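# Press the red block firmly down onto the blue block

## Task

Push the red block down onto the blue block until it is fully seated, flush with the blue block rather than resting on its studs, with both blocks still on the table. The fit is tight, so the two must be closely aligned and pushed hard. The seating must hold without the robot, so open the gripper and move the arm away at the end.

## Robot and tools

ROBOT. There is one 6-joint arm (a Trossen wxai follower) ending in a two-finger parallel gripper. Its joints, in column order, are waist, shoulder, elbow, wrist pitch, wrist yaw and wrist roll. The fingers point along the gripper's +x axis and close along its y axis. The reported hand point (end_effector_position, the origin of link pinch) sits midway between the finger pads, 3 to 4 cm behind the fingertips.

FRAME. The scene frame has its origin on the table top under the arm's base, +z up, +x forward, and +y to the left when facing along +x. The base may be slightly tilted against the table. The printed hand position is approximate, and less accurate at long reach.

execute_actions. The argument actions is a list holding zero items or exactly one item.
- An empty list ({"actions": []}) commands nothing and just returns the current state.
- A move is {"rows": [...], "steps": N}. rows holds 1 to 15 rows. steps runs from 1 to 15 and defaults to 15. Each control step lasts 1/30 s and uses one row. If there are fewer rows than steps, the last row repeats.
- A wait is {"steps": N} without rows, with N up to 300. It returns once N steps have passed since the previous result, and your reply time counts toward those steps.
- The optional pictures (boolean) turns camera images in the result on or off. They come by default.
A refused call sends the robot nothing.

ROW. Each row is a single list of 7 plain numbers for this one arm. The first six are absolute joint target angles in radians, in column order, on the same scale that Joint positions prints. These are targets to go to, not offsets. Stated ranges: waist -3.054 to 3.054, shoulder 0.000 to 3.142, elbow 0.000 to 2.356, wrist pitch -1.571 to 1.571, wrist yaw -1.571 to 1.571, wrist roll -3.142 to 3.142. A call is refused if a target is more than 0.010 beyond a stated end and also farther out than that joint's last reported angle. True ends may differ from the stated ones by up to 0.010 either way, and targets past them are clipped. The line "joint sent to its limit" reports such a clip, possibly for an earlier action that is still running. If that line does not appear, the joint may still be unable to go farther. The seventh number is the absolute gripper opening, from -1 to 1. +1 is fully open. Empty fingers meet near -0.80, and values below that close them no further. A full close takes at least about 0.5 s (about 15 steps).

MOTION. Joint speed is capped. On each step, the target sent to a joint stays within a fixed lead of its measured angle: 0.211 rad for waist, shoulder and elbow, 0.213 for wrist pitch, 0.267 for wrist yaw and 0.228 for wrist roll. If the targets would put the hand more than 70 mm from where it is, all of them are pulled back toward the measured angles. Friction can leave a joint short of its target, especially at long reach, and tiny changes may not move it at all. Read Joint positions after every move. Between calls the arm keeps heading for the last row you sent until it has nearly stopped or a step is HELD. After that, only a new action makes it move or press farther. Fingers that are still moving finish their motion.

GRIPPING. grip_measured gives the measured opening on the command scale. Away from +1, the fingers go to where grip_measured equals your number. To hold a part, command about 0.07 below grip_measured for a firm grip, or less below for a lighter one. The readings can be offset by about 1 mm, and under full squeeze they read up to about 3 mm (0.061) narrower than the pads really are. Parts thinner than about 3 mm get less force. Pad force is roughly 34 to 49 N and can spike at first contact. Something may briefly tug a held part or shove a loose one.

RESULTS. The state line gives end_effector_position (m), end_effector_quat_wxyz and linear/angular velocities (m/s, rad/s) in the scene frame. Joint positions and Joint velocities list the six joints (rad, rad/s), then the finger-pad gap (m, m/s; 0.088 when fully open). "joint command not followed" means a clearance check, which treats mounting blocks and posts as part of the arm, altered or blocked targets. HELD marks steps on which your row, or part of it, was not sent. If a joint hits its load limit, a TORQUE FAULT stops the arm for 10 s and drops the rest of the call. Load limits (N m): waist 17.6, shoulder 21.8, elbow 21.7, wrist pitch 5.74, wrist yaw 5.72, wrist roll 5.36. A held object's weight counts toward them. Holding loads heats the motors. MOTOR HOT warns from 50 °C. At 95 °C an OVER-TEMPERATURE FAULT holds the arm, and if it does not cool within 30 to 60 s, power cuts and the arm goes limp.

CAMERAS. cam_head_left, cam_head_right and cam_wrist each give 504x504 images, in that order. Calibration (pinhole plus radial distortion, K, T_world_to_cam) is supplied. Each scene's real cameras may be off by a few degrees and millimetres, and the wrist camera's pose is computed from joint readings.

zoom_image: camera (one of the three names) and region [x0, y0, x1, y1] in pixels of that camera's latest image, with (0, 0) at top-left and at most 504 by 504 in size. It returns a closer, more detailed view.

read_manual: optional section, only "licences". It returns licence texts and moves nothing.

finished_scene: scene (the current scene's number). It ends the scene for good, and the result says whether the goal was met. Answering without any tool call ends everything.

AVOID. Do not drop, slam or hit things hard, do not push harder than needed, and do not let anything leave the table. The press must be firm but stay below the load limits. Release the block and withdraw the arm before finishing.

Each tool is called after "Emit:" in YAML: its name, and indented under it one key for each argument.

## Session

Emit:
execute_actions:
  actions: []

Scene clock: 0.00 s of 11933.50 s.
end_effector_position=(+0.1076, -0.0907, +0.2330) grip_measured=+0.853 end_effector_quat_wxyz=(+0.569, +0.517, +0.587, +0.256) end_effector_velocity=(-0.005, +0.001, -0.001) end_effector_angular_velocity=(-0.003, -0.004, +0.026)
Joint positions: [ 0.461  0.724  0.943 -1.484 -0.247  0.642  0.081]
Joint velocities: [-0.002 -0.002 -0.002 -0.022 -0.007 -0.022 -0.   ]
Heat: hottest waist 24 °C (+0.0 °C/min).

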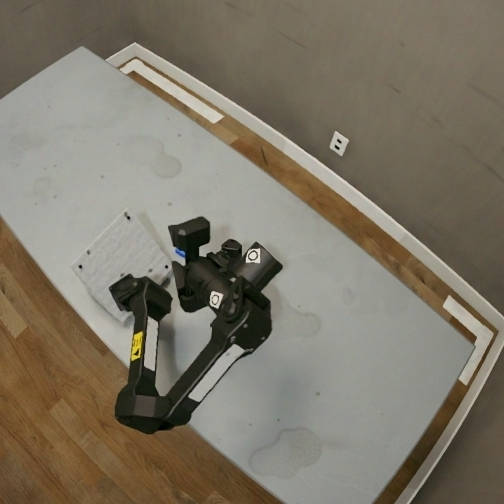

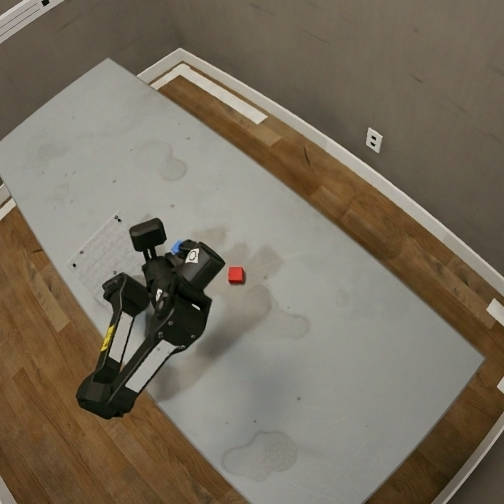

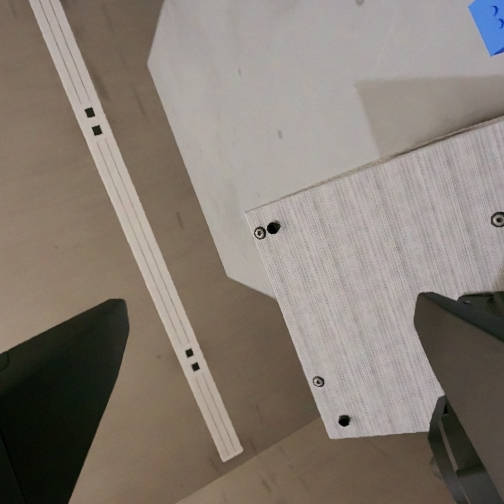

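Emit:
execute_actions:
  actions:
    - {"rows":[[0.346,1.453,1.153,-1.378,0.827,0.3,1]]}
  pictures: false

Emit:
zoom_image:
  camera: "cam_head_right"
  region: [150,220,270,310]

Emit:
execute_actions:
  actions: []

Scene clock: 21.23 s of 11933.50 s.
end_effector_position=(+0.2387, -0.1703, +0.1225) grip_measured=+1.000 end_effector_quat_wxyz=(+0.703, +0.062, +0.709, -0.013) end_effector_velocity=(+0.041, -0.067, -0.047) end_effector_angular_velocity=(-0.779, +0.044, +0.202)
Joint positions: [ 0.346  1.435  1.145 -1.377  0.753  0.304  0.088]
Joint velocities: [-0.007  0.286 -0.002  0.007  0.755 -0.007  0.   ]
Heat: hottest waist 24 °C (+0.0 °C/min).
Steps of this call (steps 1 to 90: nothing new was sent; then 17.73 s passed at rest; steps 91 to 105: all 15 steps of this action). Readings (joint positions):
91: [0.449 0.745 0.961 -1.487 -0.217 0.604]
92: [0.423 0.783 0.997 -1.466 -0.143 0.549]
94: [0.383 0.894 1.087 -1.402 0.003 0.432]
98: [0.354 1.122 1.145 -1.385 0.309 0.332]
105: the state above

Region (150, 220, 270, 310) of cam_head_right's 504x504 image, scaled by 4.200, with more detail than that image has; it fills the top 378 rows of this view, and the rest is white.

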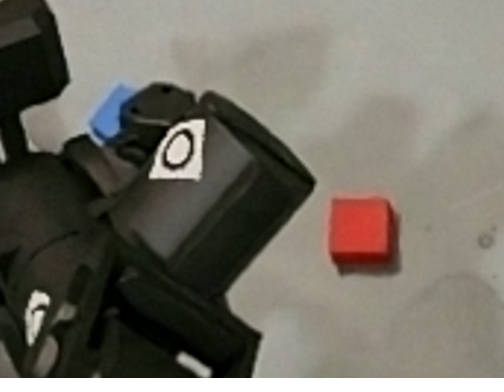

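Scene clock: 21.23 s of 11933.50 s.
end_effector_position=(+0.2387, -0.1703, +0.1225) grip_measured=+1.000 end_effector_quat_wxyz=(+0.703, +0.062, +0.709, -0.013) end_effector_velocity=(+0.041, -0.067, -0.047) end_effector_angular_velocity=(-0.779, +0.044, +0.202)
Joint positions: [ 0.346  1.435  1.145 -1.377  0.753  0.304  0.088]
Joint velocities: [-0.007  0.286 -0.002  0.007  0.755 -0.007  0.   ]
Heat: hottest waist 24 °C (+0.0 °C/min).
camera_calibration (this result's frames):
cam_wrist: T_world_to_cam=[[-0.126113, -0.990917, -0.0466849, -0.126019], [-0.919096, 0.0990041, 0.381394, 0.221824], [-0.373307, 0.0910066, -0.923233, 0.29084], [0, 0, 0, 1]] pos_world=[0.296558, -0.173304, 0.178028]

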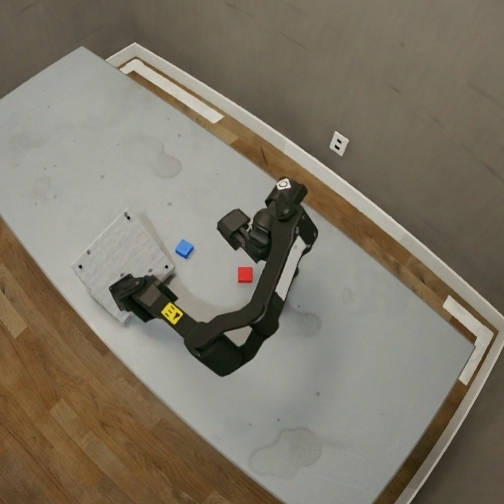

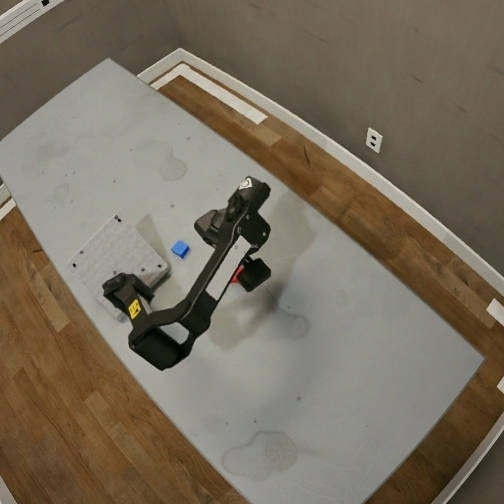

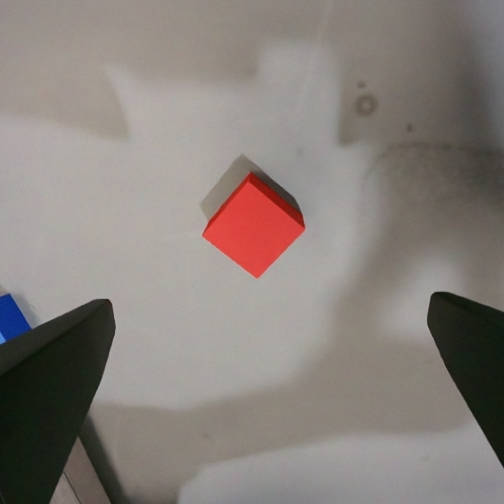

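Emit:
execute_actions:
  actions:
    - {"rows":[[0.346,1.453,1.153,-1.378,0.827,1.0,1]]}
  pictures: false

Emit:
execute_actions:
  actions:
    - {"steps":20}

Emit:
zoom_image:
  camera: "cam_head_left"
  region: [150,220,270,310]

Scene clock: 29.63 s of 11933.50 s.
end_effector_position=(+0.2414, -0.1790, +0.1206) grip_measured=+1.000 end_effector_quat_wxyz=(+0.655, +0.268, +0.654, -0.268) end_effector_velocity=(+0.001, +0.000, +0.000) end_effector_angular_velocity=(+0.009, -0.005, -0.150)
Joint positions: [ 0.346  1.447  1.145 -1.378  0.824  0.983  0.088]
Joint velocities: [-0.002 -0.002  0.002  0.007 -0.007  0.139  0.   ]
Heat: hottest elbow 25 °C (+2.0 °C/min).
Steps of this call (steps 1 to 30: the robot went on to your last target; steps 31 to 90: nothing new was sent; then 4.90 s passed at rest; steps 91 to 105: all 15 steps of this action). Readings (joint positions):
91: [0.346 1.446 1.145 -1.378 0.824 0.348]
92: [0.346 1.446 1.145 -1.378 0.824 0.417]
94: [0.346 1.447 1.145 -1.378 0.824 0.547]
98: [0.346 1.447 1.145 -1.378 0.824 0.807]
105: the state above

Scene clock: 30.30 s of 11933.50 s.
end_effector_position=(+0.2414, -0.1790, +0.1206) grip_measured=+1.000 end_effector_quat_wxyz=(+0.653, +0.272, +0.652, -0.272) end_effector_velocity=(-0.005, +0.002, -0.002) end_effector_angular_velocity=(+0.017, +0.028, +0.022)
Joint positions: [ 0.346  1.447  1.145 -1.378  0.824  0.997  0.088]
Joint velocities: [-0.007  0.002 -0.002 -0.022 -0.022 -0.007  0.   ]
Heat: hottest elbow 25 °C (+2.0 °C/min).
Steps of this call (steps 1 to 20: the robot went on to your last target). Readings (joint positions):
1: [0.346 1.447 1.145 -1.378 0.824 0.988]
2: [0.346 1.447 1.145 -1.378 0.824 0.991]
4: [0.346 1.447 1.145 -1.378 0.824 0.994]
8: [0.346 1.447 1.145 -1.378 0.824 0.997]
20: the state above
camera_calibration (this result's frames):
cam_wrist: T_world_to_cam=[[-0.72476, -0.688633, 0.0225384, 0.0559208], [-0.63442, 0.679748, 0.368039, 0.262737], [-0.268764, 0.252441, -0.929537, 0.29536], [0, 0, 0, 1]] pos_world=[0.286597, -0.214647, 0.17659]

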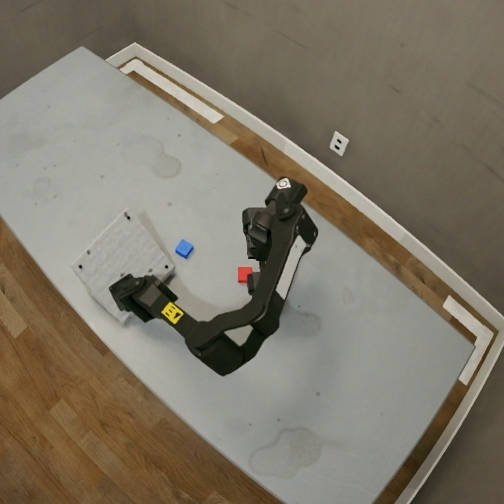

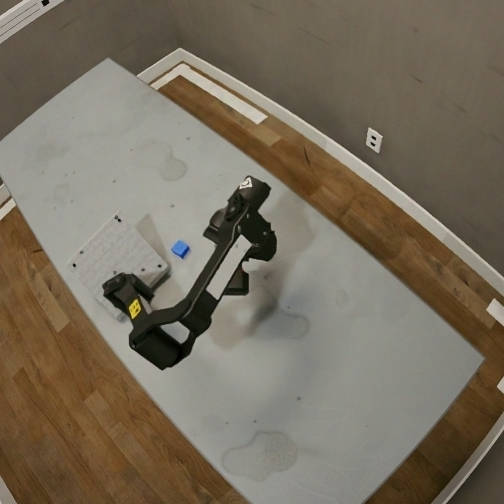

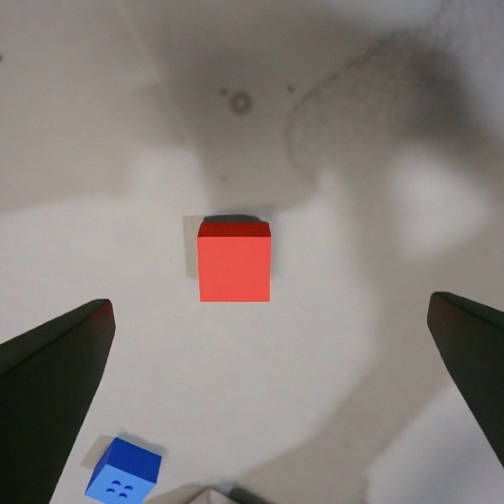

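Region (150, 220, 270, 310) of cam_head_left's 504x504 image, scaled by 4.200, with more detail than that image has; it fills the top 378 rows of this view, and the rest is white.

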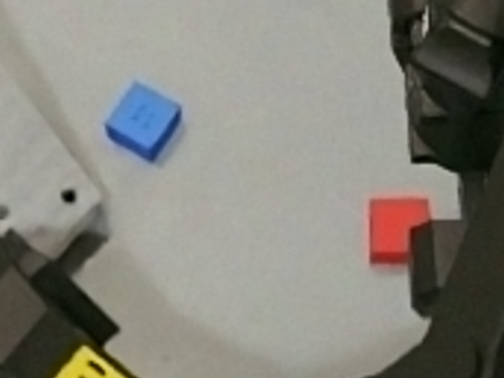

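Emit:
execute_actions:
  actions:
    - {"rows":[[0.33,1.446,1.123,-1.339,0.827,0.975,1],[0.313,1.445,1.1,-1.299,0.827,0.953,1],[0.297,1.445,1.078,-1.26,0.827,0.93,1],[0.281,1.444,1.056,-1.22,0.827,0.908,1],[0.265,1.443,1.033,-1.181,0.827,0.886,1],[0.248,1.442,1.011,-1.141,0.827,0.864,1],[0.232,1.441,0.989,-1.102,0.827,0.841,1],[0.216,1.441,0.966,-1.063,0.827,0.819,1],[0.2,1.44,0.944,-1.023,0.827,0.797,1],[0.184,1.439,0.922,-0.984,0.827,0.775,1],[0.167,1.438,0.9,-0.944,0.827,0.752,1],[0.151,1.437,0.877,-0.905,0.827,0.73,1]]}
  pictures: false

Emit:
execute_actions:
  actions:
    - {"steps":20}

Scene clock: 42.83 s of 11933.50 s.
end_effector_position=(+0.2414, -0.1630, +0.0477) grip_measured=+1.000 end_effector_quat_wxyz=(+0.648, +0.278, +0.652, -0.280) end_effector_velocity=(-0.024, +0.019, -0.063) end_effector_angular_velocity=(+0.012, +0.047, +0.038)
Joint positions: [ 0.16   1.446  0.899 -0.941  0.825  0.75   0.088]
Joint velocities: [-0.154 -0.007 -0.242  0.33  -0.022 -0.212  0.   ]
Heat: hottest waist 25 °C (+1.4 °C/min).
Steps of this call (steps 1 to 15: the robot went on to your last target; steps 16 to 90: nothing new was sent; then 9.03 s passed at rest; steps 91 to 105: all 15 steps of this action). Readings (joint positions):
91: [0.345 1.447 1.144 -1.373 0.824 0.995]
92: [0.339 1.446 1.138 -1.354 0.824 0.986]
94: [0.317 1.446 1.114 -1.297 0.825 0.954]
98: [0.256 1.446 1.030 -1.158 0.825 0.874]
105: the state above

Scene clock: 43.50 s of 11933.50 s.
end_effector_position=(+0.2428, -0.1623, +0.0442) grip_measured=+1.000 end_effector_quat_wxyz=(+0.650, +0.280, +0.649, -0.280) end_effector_velocity=(-0.004, +0.002, +0.000) end_effector_angular_velocity=(+0.023, +0.012, +0.018)
Joint positions: [ 0.152  1.446  0.886 -0.907  0.825  0.733  0.088]
Joint velocities: [-0.002 -0.007 -0.002 -0.022 -0.022 -0.007  0.   ]
Heat: hottest waist 25 °C (+1.4 °C/min).
Steps of this call (steps 1 to 20: the robot went on to your last target). Readings (joint positions):
1: [0.156 1.446 0.894 -0.930 0.825 0.744]
2: [0.155 1.446 0.891 -0.923 0.825 0.741]
4: [0.153 1.446 0.889 -0.914 0.825 0.736]
8: [0.152 1.446 0.887 -0.909 0.825 0.733]
20: the state above
camera_calibration (this result's frames):
cam_wrist: T_world_to_cam=[[-0.740322, -0.671884, 0.0222422, 0.0765404], [-0.61907, 0.69428, 0.367054, 0.279065], [-0.26206, 0.257969, -0.929934, 0.219814], [0, 0, 0, 1]] pos_world=[0.28703, -0.199028, 0.100278]

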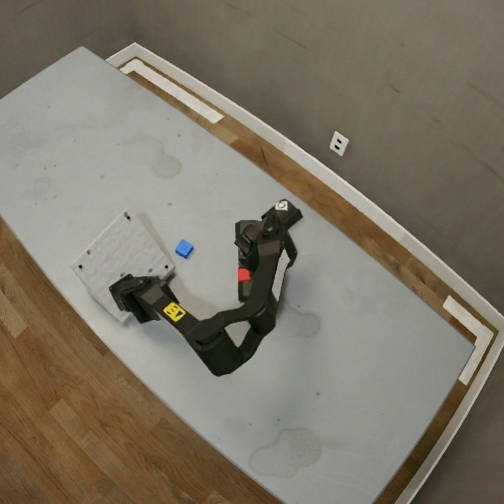

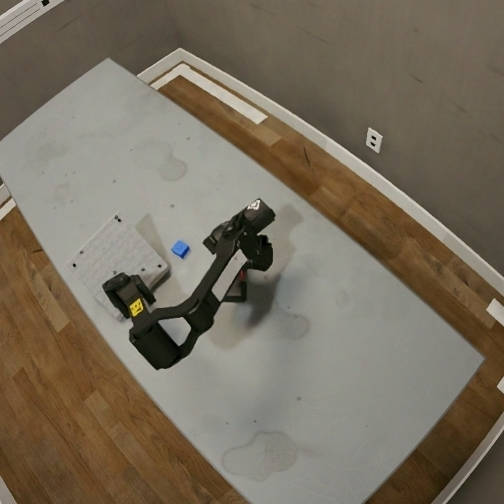

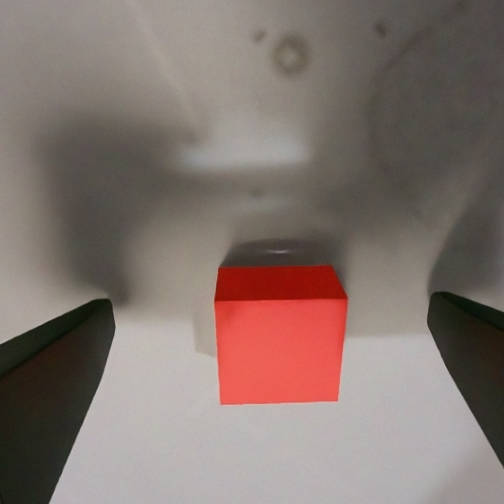

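Emit:
execute_actions:
  actions:
    - {"rows":[[0.142,1.428,0.856,-0.882,0.827,0.715,1]]}
  pictures: false

Emit:
execute_actions:
  actions:
    - {"rows":[[0.142,1.428,0.856,-0.882,0.827,0.715,-0.25]]}
  pictures: false

Emit:
execute_actions:
  actions:
    - {"steps":10}

Scene clock: 52.20 s of 11933.50 s.
end_effector_position=(+0.2400, -0.1615, +0.0408) grip_measured=+1.000 end_effector_quat_wxyz=(+0.651, +0.279, +0.649, -0.280) end_effector_velocity=(-0.001, +0.002, -0.001) end_effector_angular_velocity=(+0.007, -0.001, +0.004)
Joint positions: [ 0.143  1.438  0.865 -0.885  0.825  0.717  0.088]
Joint velocities: [-0.002 -0.002 -0.007  0.007 -0.007 -0.007  0.   ]
Heat: hottest waist 25 °C (+1.1 °C/min).
Steps of this call (steps 1 to 15: the robot went on to your last target; steps 16 to 90: nothing new was sent; then 5.20 s passed at rest; steps 91 to 105: all 15 steps of this action). Readings (joint positions):
91: [0.151 1.445 0.883 -0.901 0.825 0.729]
92: [0.149 1.442 0.878 -0.895 0.825 0.725]
94: [0.145 1.439 0.871 -0.891 0.825 0.721]
98: [0.143 1.439 0.866 -0.886 0.825 0.718]
105: the state above

Scene clock: 52.70 s of 11933.50 s.
end_effector_position=(+0.2402, -0.1617, +0.0411) grip_measured=-0.174 end_effector_quat_wxyz=(+0.651, +0.279, +0.648, -0.280) end_effector_velocity=(-0.002, +0.001, -0.000) end_effector_angular_velocity=(+0.008, +0.006, +0.011)
Joint positions: [ 0.143  1.436  0.865 -0.884  0.825  0.717  0.03 ]
Joint velocities: [-0.002 -0.002 -0.002 -0.007 -0.007 -0.007 -0.   ]
Heat: hottest waist 25 °C (+1.1 °C/min).
Steps of this call (steps 1 to 15: all 15 steps of this action). Readings (joint positions):
1: [0.143 1.438 0.865 -0.885 0.825 0.717]
2: [0.143 1.438 0.865 -0.885 0.825 0.717]
4: [0.143 1.438 0.865 -0.884 0.825 0.717]
8: [0.143 1.438 0.865 -0.884 0.825 0.717]
15: the state above

Scene clock: 53.03 s of 11933.50 s.
end_effector_position=(+0.2402, -0.1617, +0.0411) grip_measured=-0.174 end_effector_quat_wxyz=(+0.651, +0.279, +0.648, -0.280) end_effector_velocity=(-0.006, +0.001, -0.000) end_effector_angular_velocity=(+0.009, +0.016, +0.022)
Joint positions: [ 0.143  1.436  0.865 -0.884  0.825  0.717  0.03 ]
Joint velocities: [-0.002 -0.007 -0.007 -0.022 -0.007 -0.007 -0.   ]
Heat: hottest waist 25 °C (+1.1 °C/min).
Steps of this call (steps 1 to 10: the robot went on to your last target). Readings (joint positions):
1: [0.143 1.436 0.865 -0.884 0.825 0.717]
2: [0.143 1.436 0.865 -0.884 0.825 0.717]
4: [0.143 1.436 0.865 -0.884 0.825 0.717]
8: [0.143 1.436 0.865 -0.884 0.825 0.717]
10: the state above
camera_calibration (this result's frames):
cam_wrist: T_world_to_cam=[[-0.739687, -0.672609, 0.021465, 0.0749046], [-0.620526, 0.694058, 0.365007, 0.278574], [-0.260405, 0.256672, -0.930757, 0.215423], [0, 0, 0, 1]] pos_world=[0.284366, -0.198258, 0.0972174]

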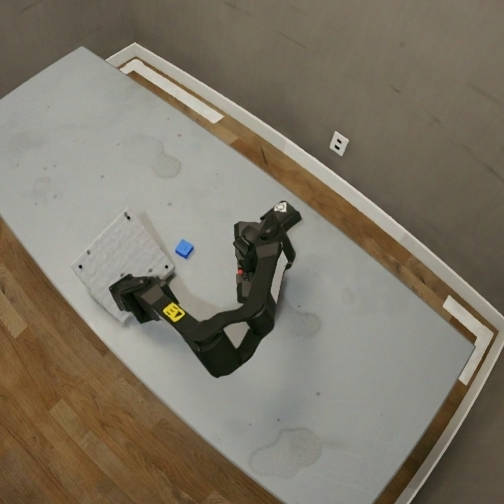

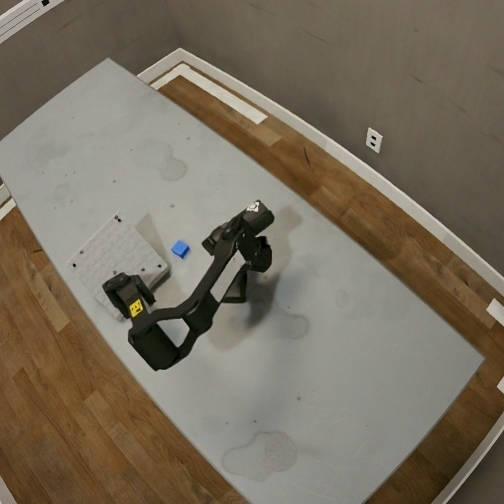

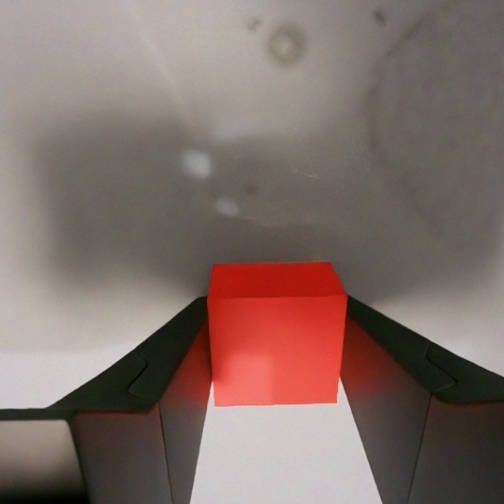

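Emit:
execute_actions:
  actions:
    - {"rows":[[0.16,1.44,0.89,-0.93,0.827,0.72,-0.25],[0.18,1.44,0.92,-0.98,0.827,0.72,-0.25],[0.2,1.44,0.945,-1.02,0.827,0.72,-0.25],[0.22,1.44,0.97,-1.07,0.827,0.72,-0.25],[0.24,1.44,1.0,-1.12,0.827,0.72,-0.25],[0.265,1.443,1.033,-1.18,0.827,0.72,-0.25],[0.3,1.45,1.03,-1.2,0.82,0.7,-0.25],[0.34,1.47,1.02,-1.2,0.81,0.68,-0.25],[0.38,1.49,1.0,-1.2,0.8,0.66,-0.25],[0.42,1.51,0.98,-1.2,0.79,0.64,-0.25],[0.46,1.53,0.96,-1.19,0.78,0.62,-0.25],[0.5,1.55,0.94,-1.19,0.77,0.6,-0.25],[0.54,1.58,0.92,-1.18,0.76,0.58,-0.25],[0.58,1.61,0.9,-1.17,0.75,0.56,-0.25],[0.62,1.63,0.88,-1.16,0.74,0.53,-0.25]]}
  pictures: false

Emit:
execute_actions:
  actions:
    - {"rows":[[0.66,1.66,0.86,-1.15,0.73,0.51,-0.25],[0.7,1.69,0.84,-1.14,0.72,0.49,-0.25],[0.74,1.72,0.81,-1.13,0.7,0.46,-0.25],[0.775,1.75,0.788,-1.126,0.69,0.44,-0.25]]}
  pictures: false

Emit:
execute_actions:
  actions:
    - {"steps":15}

Scene clock: 64.97 s of 11933.50 s.
end_effector_position=(+0.2382, -0.0905, +0.0995) grip_measured=-0.174 end_effector_quat_wxyz=(+0.713, +0.077, +0.695, -0.049) end_effector_velocity=(-0.112, +0.396, -0.000) end_effector_angular_velocity=(-0.044, -0.021, +2.320)
Joint positions: [ 0.518  1.564  0.939 -1.174  0.768  0.588  0.03 ]
Joint velocities: [ 1.184  0.759 -0.579  0.154 -0.315 -0.667 -0.   ]
Heat: hottest waist 26 °C (+2.0 °C/min).
Steps of this call (steps 1 to 15: the robot went on to your last target; steps 16 to 90: nothing new was sent; then 8.43 s passed at rest; steps 91 to 105: all 15 steps of this action). Readings (joint positions):
91: [0.144 1.436 0.866 -0.889 0.825 0.717]
92: [0.149 1.436 0.873 -0.913 0.825 0.717]
94: [0.173 1.436 0.900 -0.980 0.825 0.717]
98: [0.258 1.439 0.991 -1.131 0.825 0.709]
105: the state above

Scene clock: 65.47 s of 11933.50 s.
end_effector_position=(+0.1959, -0.0167, +0.0908) grip_measured=-0.174 end_effector_quat_wxyz=(+0.698, -0.115, +0.698, +0.113) end_effector_velocity=(-0.004, +0.004, +0.000) end_effector_angular_velocity=(+0.007, +0.016, +0.041)
Joint positions: [ 0.77   1.743  0.798 -1.128  0.694  0.443  0.03 ]
Joint velocities: [ 0.012  0.007 -0.002 -0.007 -0.022 -0.022 -0.   ]
Heat: hottest waist 26 °C (+2.0 °C/min).
Steps of this call (steps 1 to 15: all 15 steps of this action). Readings (joint positions):
1: [0.558 1.590 0.919 -1.168 0.757 0.566]
2: [0.598 1.617 0.900 -1.160 0.747 0.545]
4: [0.678 1.673 0.858 -1.142 0.723 0.498]
8: [0.760 1.738 0.801 -1.134 0.695 0.454]
15: the state above

Scene clock: 65.97 s of 11933.50 s.
end_effector_position=(+0.1958, -0.0165, +0.0908) grip_measured=-0.174 end_effector_quat_wxyz=(+0.698, -0.116, +0.698, +0.114) end_effector_velocity=(-0.000, +0.002, +0.000) end_effector_angular_velocity=(+0.009, -0.001, -0.010)
Joint positions: [ 0.771  1.743  0.798 -1.128  0.693  0.442  0.03 ]
Joint velocities: [ 0.002 -0.002 -0.002  0.007 -0.007  0.007  0.   ]
Heat: hottest waist 26 °C (+2.0 °C/min).
Steps of this call (steps 1 to 15: the robot went on to your last target). Readings (joint positions):
1: [0.771 1.743 0.798 -1.128 0.694 0.443]
2: [0.771 1.743 0.798 -1.128 0.693 0.443]
4: [0.771 1.743 0.798 -1.128 0.693 0.443]
8: [0.771 1.743 0.798 -1.128 0.693 0.442]
15: the state above
The arm was judged still, so your last target was given up. Only a new action makes it travel on or press farther. Fingers that are still opening or closing keep moving.
camera_calibration (this result's frames):
cam_wrist: T_world_to_cam=[[0.30159, -0.953111, 0.0249479, -0.0701946], [-0.888988, -0.27165, 0.368654, 0.168383], [-0.344592, -0.133361, -0.929232, 0.222823], [0, 0, 0, 1]] pos_world=[0.247643, 0.00855389, 0.14673]

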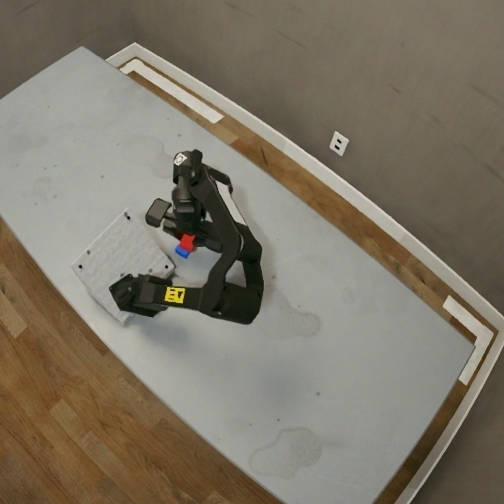

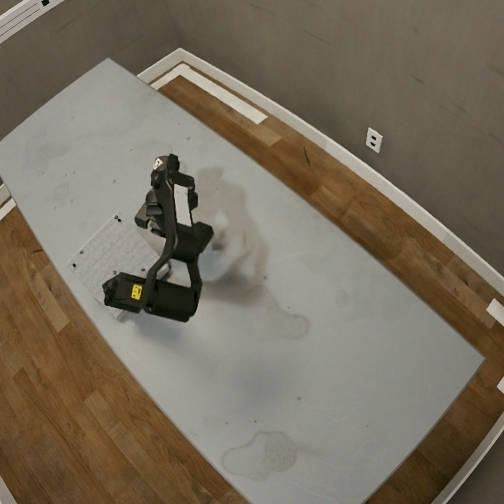

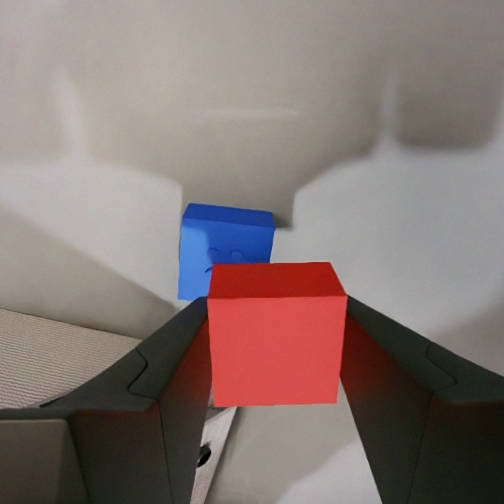

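Emit:
execute_actions:
  actions:
    - {"rows":[[0.766,1.77,0.77,-1.08,0.697,0.48,-0.25],[0.76,1.79,0.75,-1.04,0.7,0.52,-0.25],[0.754,1.807,0.734,-1.0,0.703,0.55,-0.25]]}
  pictures: false

Emit:
execute_actions:
  actions:
    - {"steps":15}

Emit:
zoom_image:
  camera: "cam_wrist"
  region: [170,180,380,340]

Scene clock: 80.30 s of 11933.50 s.
end_effector_position=(+0.1934, -0.0021, +0.0710) grip_measured=-0.174 end_effector_quat_wxyz=(+0.704, -0.071, +0.703, +0.071) end_effector_velocity=(+0.002, +0.006, -0.000) end_effector_angular_velocity=(+0.035, -0.004, -0.047)
Joint positions: [ 0.755  1.8    0.744 -1.003  0.699  0.547  0.03 ]
Joint velocities: [-0.002 -0.002 -0.002  0.037 -0.022  0.022 -0.   ]
Heat: hottest waist 26 °C (+2.0 °C/min).
Steps of this call (steps 1 to 90: nothing new was sent; then 10.83 s passed at rest; steps 91 to 105: all 15 steps of this action). Readings (joint positions):
91: [0.771 1.746 0.796 -1.121 0.693 0.448]
92: [0.770 1.751 0.789 -1.099 0.694 0.466]
94: [0.763 1.775 0.769 -1.046 0.696 0.508]
98: [0.755 1.799 0.744 -1.014 0.698 0.538]
105: the state above

Scene clock: 80.80 s of 11933.50 s.
end_effector_position=(+0.1808, -0.0046, +0.0635) grip_measured=-0.174 end_effector_quat_wxyz=(+0.684, -0.078, +0.721, +0.074) end_effector_velocity=(-0.002, -0.001, -0.000) end_effector_angular_velocity=(+0.002, +0.011, +0.010)
Joint positions: [ 0.741  1.81   0.718 -1.018  0.679  0.557  0.03 ]
Joint velocities: [-0.002 -0.002 -0.002 -0.007 -0.007 -0.007 -0.   ]
Heat: hottest waist 26 °C (+2.0 °C/min).
Steps of this call (steps 1 to 15: the robot went on to your last target). Readings (joint positions):
1: [0.755 1.800 0.744 -1.002 0.699 0.547]
2: [0.755 1.800 0.744 -1.002 0.699 0.547]
4: [0.755 1.800 0.744 -1.002 0.699 0.548]
8: [0.755 1.800 0.744 -1.002 0.699 0.548]
15: the state above
camera_calibration (this result's frames):
cam_wrist: T_world_to_cam=[[0.194876, -0.980531, 0.0241273, -0.0344131], [-0.893139, -0.167234, 0.417535, 0.166521], [-0.405371, -0.102917, -0.90834, 0.203678], [0, 0, 0, 1]] pos_world=[0.237998, 0.0150667, 0.11631]

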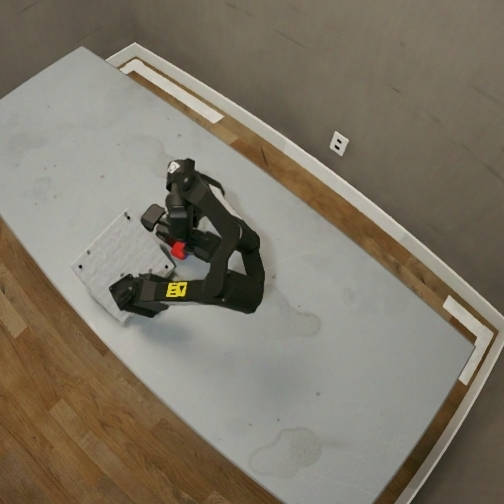

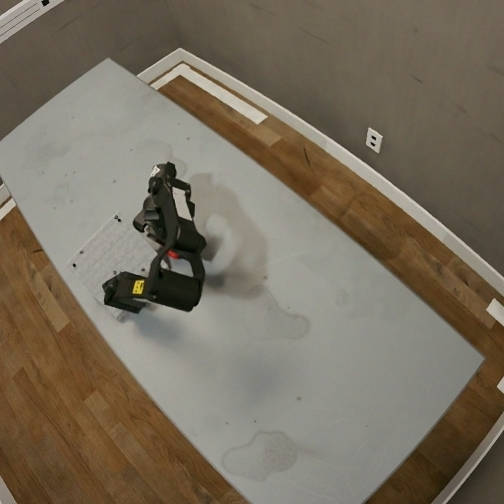

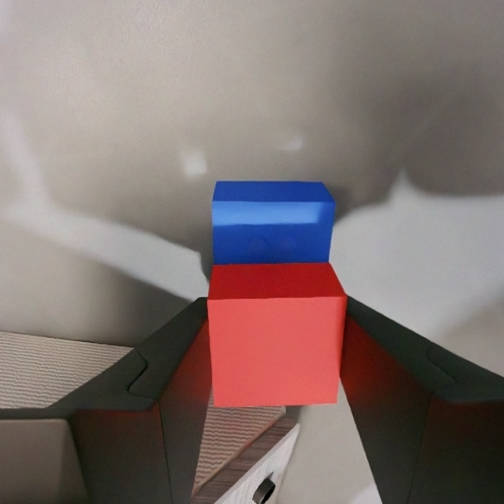

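Region (170, 180, 380, 340) of cam_wrist's 504x504 image, scaled by 2.400, with more detail than that image has; it fills the top 384 rows of this view, and the rest is white.

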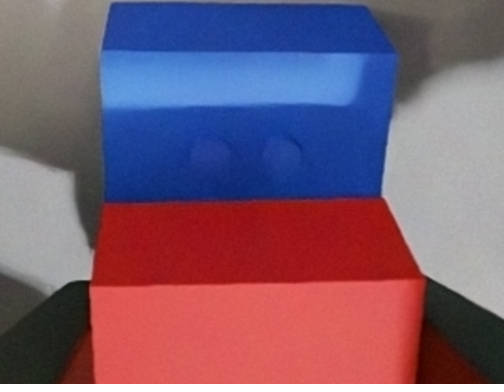

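A tug. Restore.

Emit:
execute_actions:
  actions:
    - {"rows":[[0.759,1.792,0.752,-1.0,0.703,0.545,-0.27]]}

Emit:
zoom_image:
  camera: "cam_wrist"
  region: [170,180,380,340]

Scene clock: 83.43 s of 11933.50 s.
end_effector_position=(+0.1929, -0.0021, +0.0702) grip_measured=-0.174 end_effector_quat_wxyz=(+0.704, -0.072, +0.703, +0.071) end_effector_velocity=(-0.005, +0.003, +0.000) end_effector_angular_velocity=(+0.023, +0.027, -0.001)
Joint positions: [ 0.755  1.801  0.739 -0.999  0.702  0.547  0.03 ]
Joint velocities: [ 0.002 -0.002 -0.002 -0.007 -0.037  0.007 -0.   ]
Heat: hottest waist 26 °C (+2.0 °C/min).
Steps of this call (steps 1 to 30: the robot went on to your last target; steps 31 to 64: nothing new was sent; steps 65 to 79: all 15 steps of this action). Readings (joint positions):
65: [0.751 1.809 0.729 -0.999 0.702 0.551]
66: [0.752 1.808 0.730 -0.999 0.702 0.550]
68: [0.754 1.804 0.734 -0.999 0.702 0.548]
72: [0.755 1.801 0.739 -0.999 0.702 0.548]
79: the state above
camera_calibration (this result's frames):
cam_wrist: T_world_to_cam=[[0.181322, -0.983105, 0.0250571, -0.0319497], [-0.916286, -0.159635, 0.367336, 0.182926], [-0.35713, -0.0895654, -0.929751, 0.207139], [0, 0, 0, 1]] pos_world=[0.247382, 0.0163441, 0.126193]

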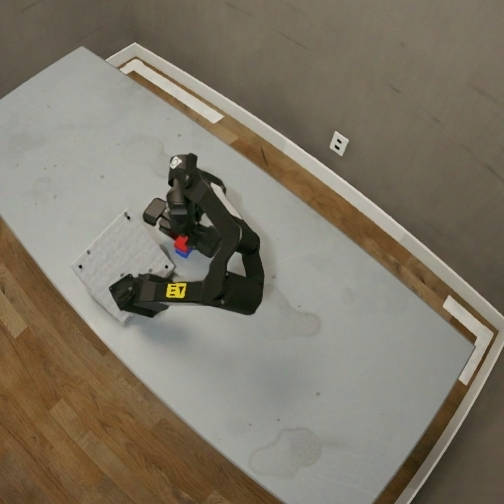

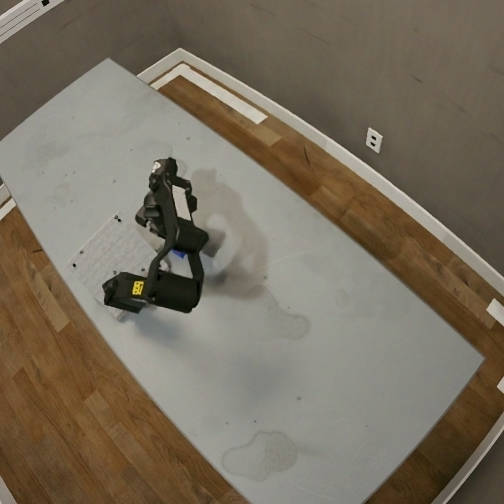

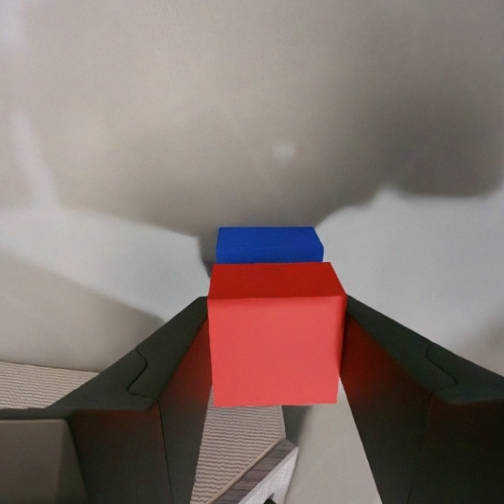

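Region (170, 180, 380, 340) of cam_wrist's 504x504 image, scaled by 2.400, with more detail than that image has; it fills the top 384 rows of this view, and the rest is white.

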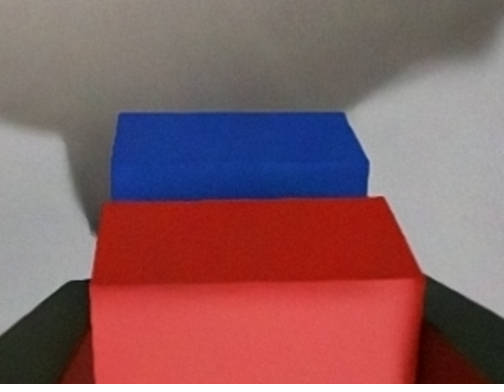

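Emit:
execute_actions:
  actions:
    - {"rows":[[0.736,1.807,0.714,-0.965,0.712,0.536,-0.27]]}

Emit:
zoom_image:
  camera: "cam_wrist"
  region: [170,180,380,340]

Scene clock: 90.83 s of 11933.50 s.
end_effector_position=(+0.1840, -0.0039, +0.0620) grip_measured=-0.174 end_effector_quat_wxyz=(+0.692, -0.077, +0.714, +0.074) end_effector_velocity=(-0.001, -0.004, +0.000) end_effector_angular_velocity=(-0.014, +0.006, +0.002)
Joint positions: [ 0.737  1.803  0.709 -0.988  0.692  0.538  0.03 ]
Joint velocities: [-0.002 -0.002  0.002 -0.022  0.007  0.007 -0.   ]
Heat: hottest waist 27 °C (+2.0 °C/min).
Steps of this call (steps 1 to 15: the robot went on to your last target; steps 16 to 90: nothing new was sent; then 3.90 s passed at rest; steps 91 to 105: all 15 steps of this action). Readings (joint positions):
91: [0.753 1.801 0.738 -0.995 0.702 0.545]
92: [0.749 1.801 0.736 -0.985 0.704 0.543]
94: [0.742 1.801 0.731 -0.976 0.707 0.541]
98: [0.737 1.801 0.725 -0.970 0.708 0.539]
105: the state above
camera_calibration (this result's frames):
cam_wrist: T_world_to_cam=[[0.193134, -0.980882, 0.0238648, -0.0339275], [-0.902324, -0.168008, 0.396968, 0.173105], [-0.38537, -0.098202, -0.917522, 0.200573], [0, 0, 0, 1]] pos_world=[0.240045, 0.0155009, 0.116123]

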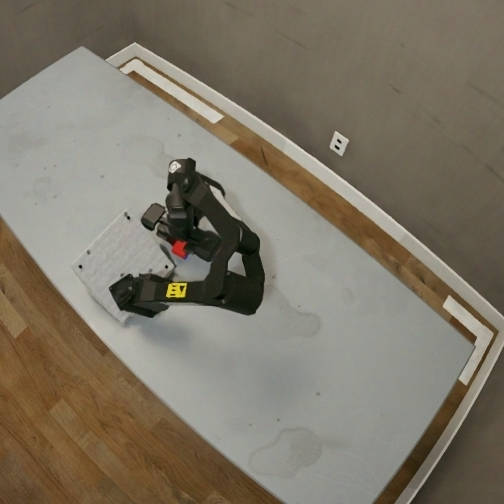

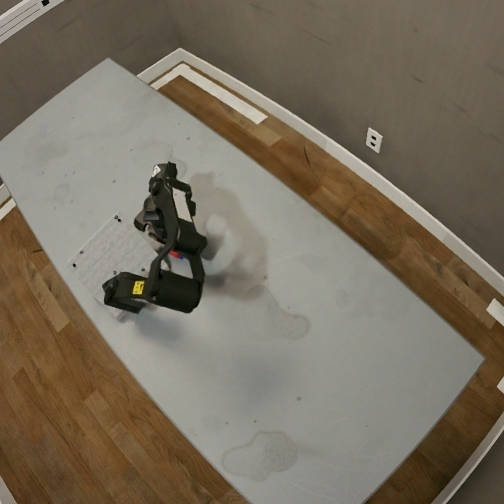

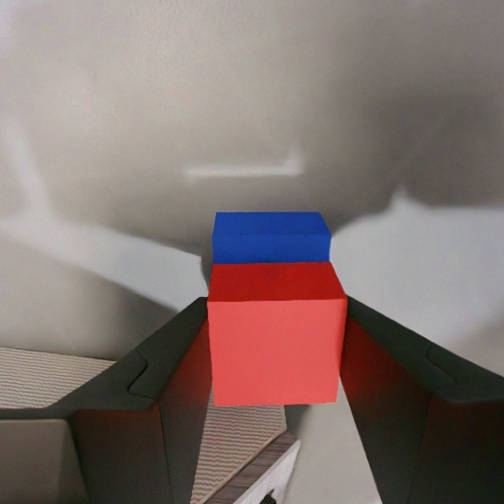

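Region (170, 180, 380, 340) of cam_wrist's 504x504 image, scaled by 2.400, with more detail than that image has; it fills the top 384 rows of this view, and the rest is white.

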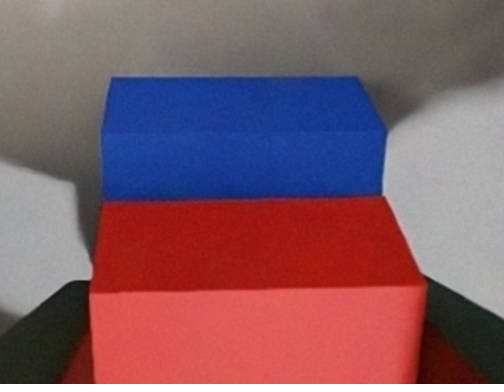

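Emit:
execute_actions:
  actions:
    - {"rows":[[0.743,1.803,0.74,-0.972,0.71,0.54,-0.27]]}

Emit:
zoom_image:
  camera: "cam_wrist"
  region: [170,180,380,340]

Scene clock: 94.63 s of 11933.50 s.
end_effector_position=(+0.1938, -0.0021, +0.0654) grip_measured=-0.174 end_effector_quat_wxyz=(+0.705, -0.069, +0.703, +0.067) end_effector_velocity=(-0.002, -0.001, -0.000) end_effector_angular_velocity=(+0.002, +0.011, +0.025)
Joint positions: [ 0.739  1.804  0.727 -0.97   0.71   0.538  0.03 ]
Joint velocities: [-0.002 -0.002 -0.002 -0.007 -0.007 -0.022 -0.   ]
Heat: hottest waist 27 °C (+2.0 °C/min).
Steps of this call (steps 1 to 30: the robot went on to your last target; steps 31 to 90: nothing new was sent; then 0.30 s passed at rest; steps 91 to 105: all 15 steps of this action). Readings (joint positions):
91: [0.737 1.804 0.713 -0.965 0.710 0.538]
92: [0.737 1.804 0.715 -0.967 0.710 0.538]
94: [0.738 1.804 0.721 -0.968 0.710 0.538]
98: [0.739 1.804 0.727 -0.969 0.710 0.538]
105: the state above
camera_calibration (this result's frames):
cam_wrist: T_world_to_cam=[[0.171521, -0.984858, 0.0252116, -0.0301032], [-0.918506, -0.150606, 0.365601, 0.186048], [-0.356268, -0.0858653, -0.93043, 0.202841], [0, 0, 0, 1]] pos_world=[0.248315, 0.0157896, 0.121469]

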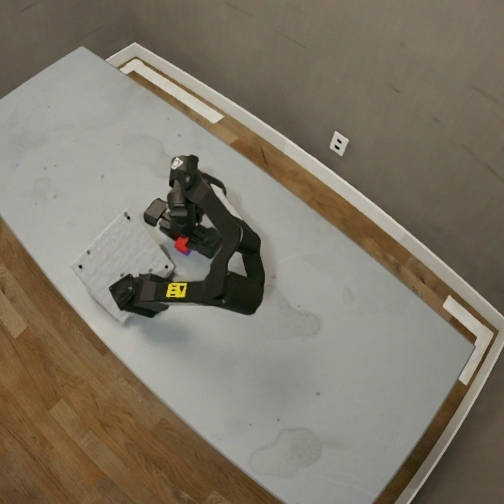

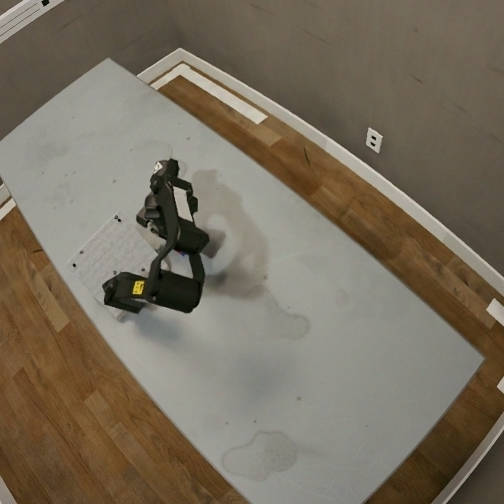

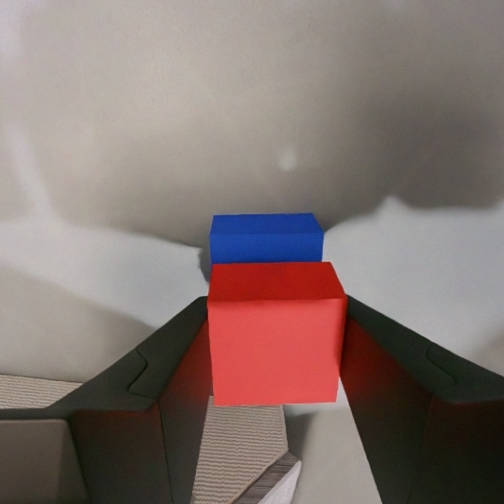

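Region (170, 180, 380, 340) of cam_wrist's 504x504 image, scaled by 2.400, with more detail than that image has; it fills the top 384 rows of this view, and the rest is white.

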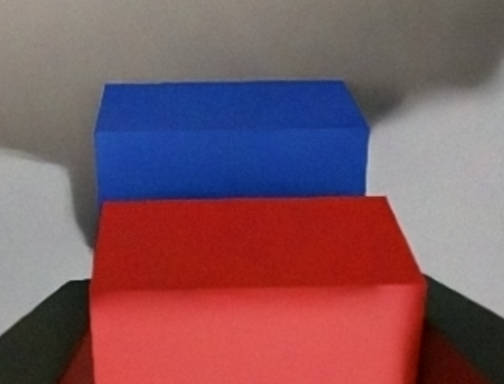

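Emit:
execute_actions:
  actions:
    - {"rows":[[0.73,1.833,0.764,-0.963,0.716,0.526,-0.27]]}

Emit:
zoom_image:
  camera: "cam_wrist"
  region: [170,180,380,340]

Scene clock: 100.90 s of 11933.50 s.
end_effector_position=(+0.2000, +0.0002, +0.0654) grip_measured=-0.174 end_effector_quat_wxyz=(+0.705, -0.068, +0.703, +0.067) end_effector_velocity=(-0.002, -0.003, +0.001) end_effector_angular_velocity=(-0.001, +0.014, +0.014)
Joint positions: [ 0.731  1.826  0.751 -0.965  0.713  0.529  0.03 ]
Joint velocities: [-0.002 -0.007  0.002 -0.022 -0.007 -0.007 -0.   ]
Heat: hottest waist 27 °C (+2.0 °C/min).
Steps of this call (steps 1 to 15: the robot went on to your last target; steps 16 to 160: nothing new was sent; then 0.43 s passed at rest; steps 161 to 175: all 15 steps of this action). Readings (joint positions):
161: [0.739 1.808 0.736 -0.971 0.709 0.537]
162: [0.737 1.812 0.739 -0.971 0.709 0.535]
164: [0.733 1.820 0.746 -0.967 0.711 0.532]
168: [0.731 1.824 0.750 -0.965 0.712 0.529]
175: the state above
camera_calibration (this result's frames):
cam_wrist: T_world_to_cam=[[0.170566, -0.985049, 0.0241839, -0.0285943], [-0.918283, -0.15001, 0.366405, 0.192033], [-0.357299, -0.0847041, -0.930141, 0.205474], [0, 0, 0, 1]] pos_world=[0.254633, 0.0180445, 0.12145]

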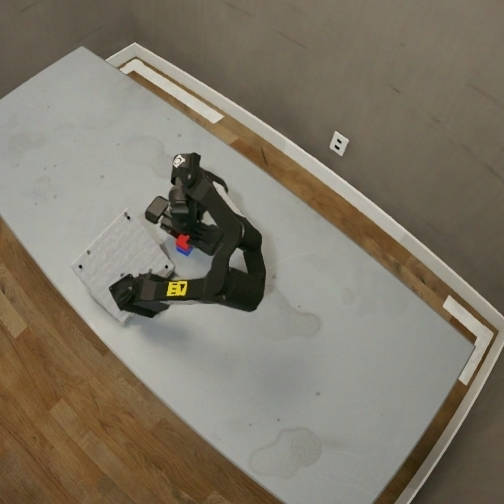

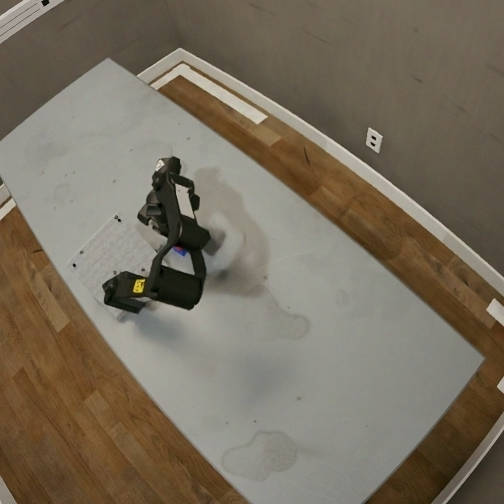

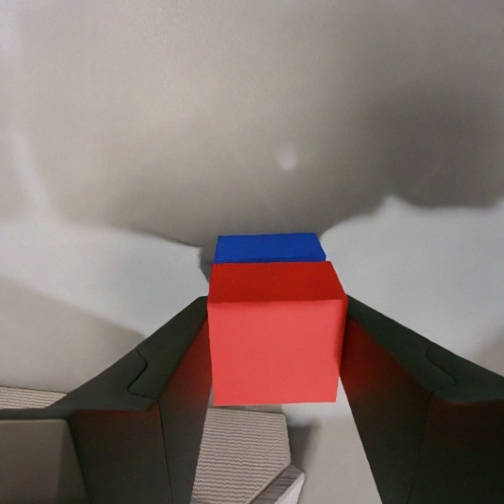

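Region (170, 180, 380, 340) of cam_wrist's 504x504 image, scaled by 2.400, with more detail than that image has; it fills the top 384 rows of this view, and the rest is white.

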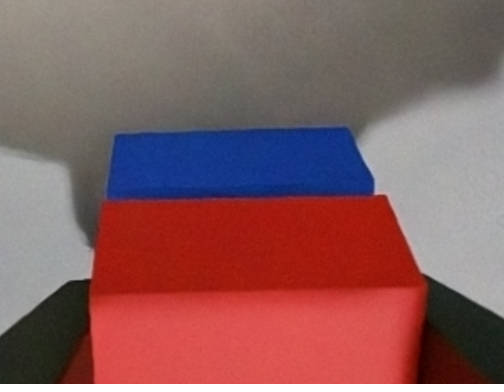

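Emit:
execute_actions:
  actions:
    - {"rows":[[0.72,1.816,0.727,-0.941,0.72,0.504,-0.27]]}

Emit:
zoom_image:
  camera: "cam_wrist"
  region: [170,180,380,340]

Scene clock: 104.83 s of 11933.50 s.
end_effector_position=(+0.1994, +0.0002, +0.0618) grip_measured=-0.173 end_effector_quat_wxyz=(+0.705, -0.071, +0.702, +0.071) end_effector_velocity=(-0.005, +0.001, -0.001) end_effector_angular_velocity=(+0.011, +0.023, -0.001)
Joint positions: [ 0.721  1.824  0.738 -0.943  0.716  0.506  0.031]
Joint velocities: [-0.002 -0.002 -0.007 -0.007 -0.022  0.007 -0.   ]
Heat: hottest waist 27 °C (+2.0 °C/min).
Steps of this call (steps 1 to 15: the robot went on to your last target; steps 16 to 100: nothing new was sent; then 0.10 s passed at rest; steps 101 to 115: all 15 steps of this action). Readings (joint positions):
101: [0.726 1.832 0.757 -0.960 0.715 0.523]
102: [0.725 1.830 0.753 -0.954 0.715 0.518]
104: [0.723 1.828 0.744 -0.949 0.716 0.512]
108: [0.721 1.825 0.739 -0.944 0.716 0.508]
115: the state above
camera_calibration (this result's frames):
cam_wrist: T_world_to_cam=[[0.179592, -0.983483, 0.0225216, -0.0301529], [-0.917189, -0.159121, 0.3653, 0.192592], [-0.355683, -0.0862614, -0.930617, 0.201634], [0, 0, 0, 1]] pos_world=[0.253777, 0.0183837, 0.117969]

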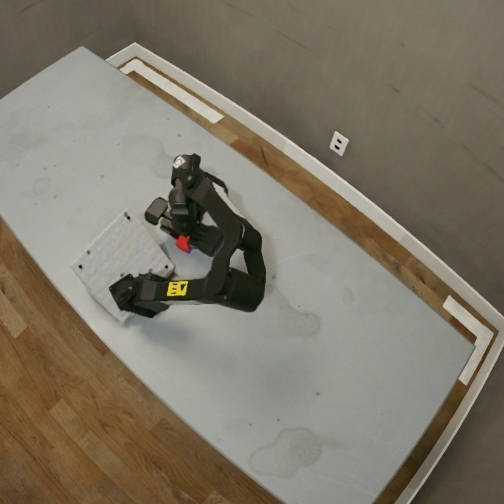

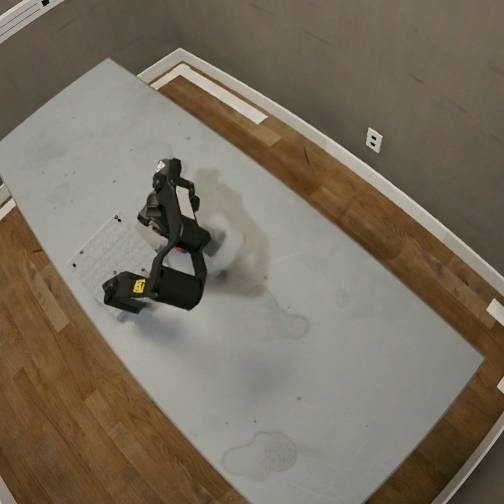

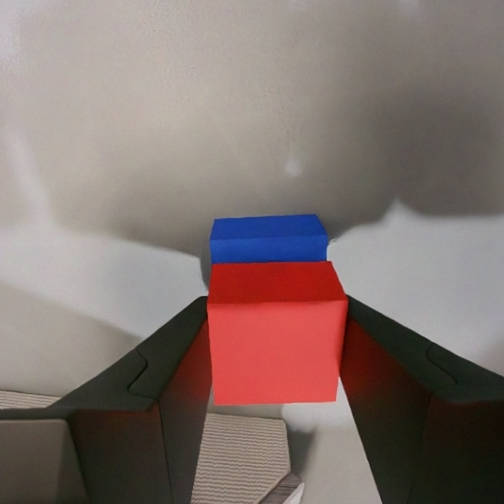

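Region (170, 180, 380, 340) of cam_wrist's 504x504 image, scaled by 2.400, with more detail than that image has; it fills the top 384 rows of this view, and the rest is white.

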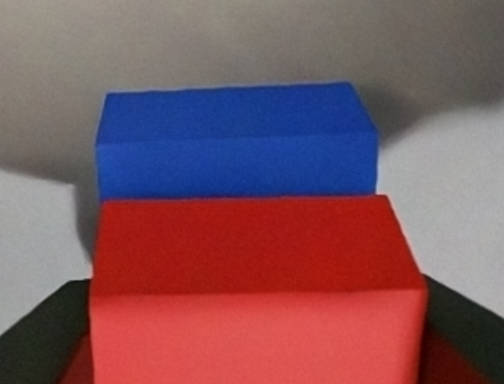

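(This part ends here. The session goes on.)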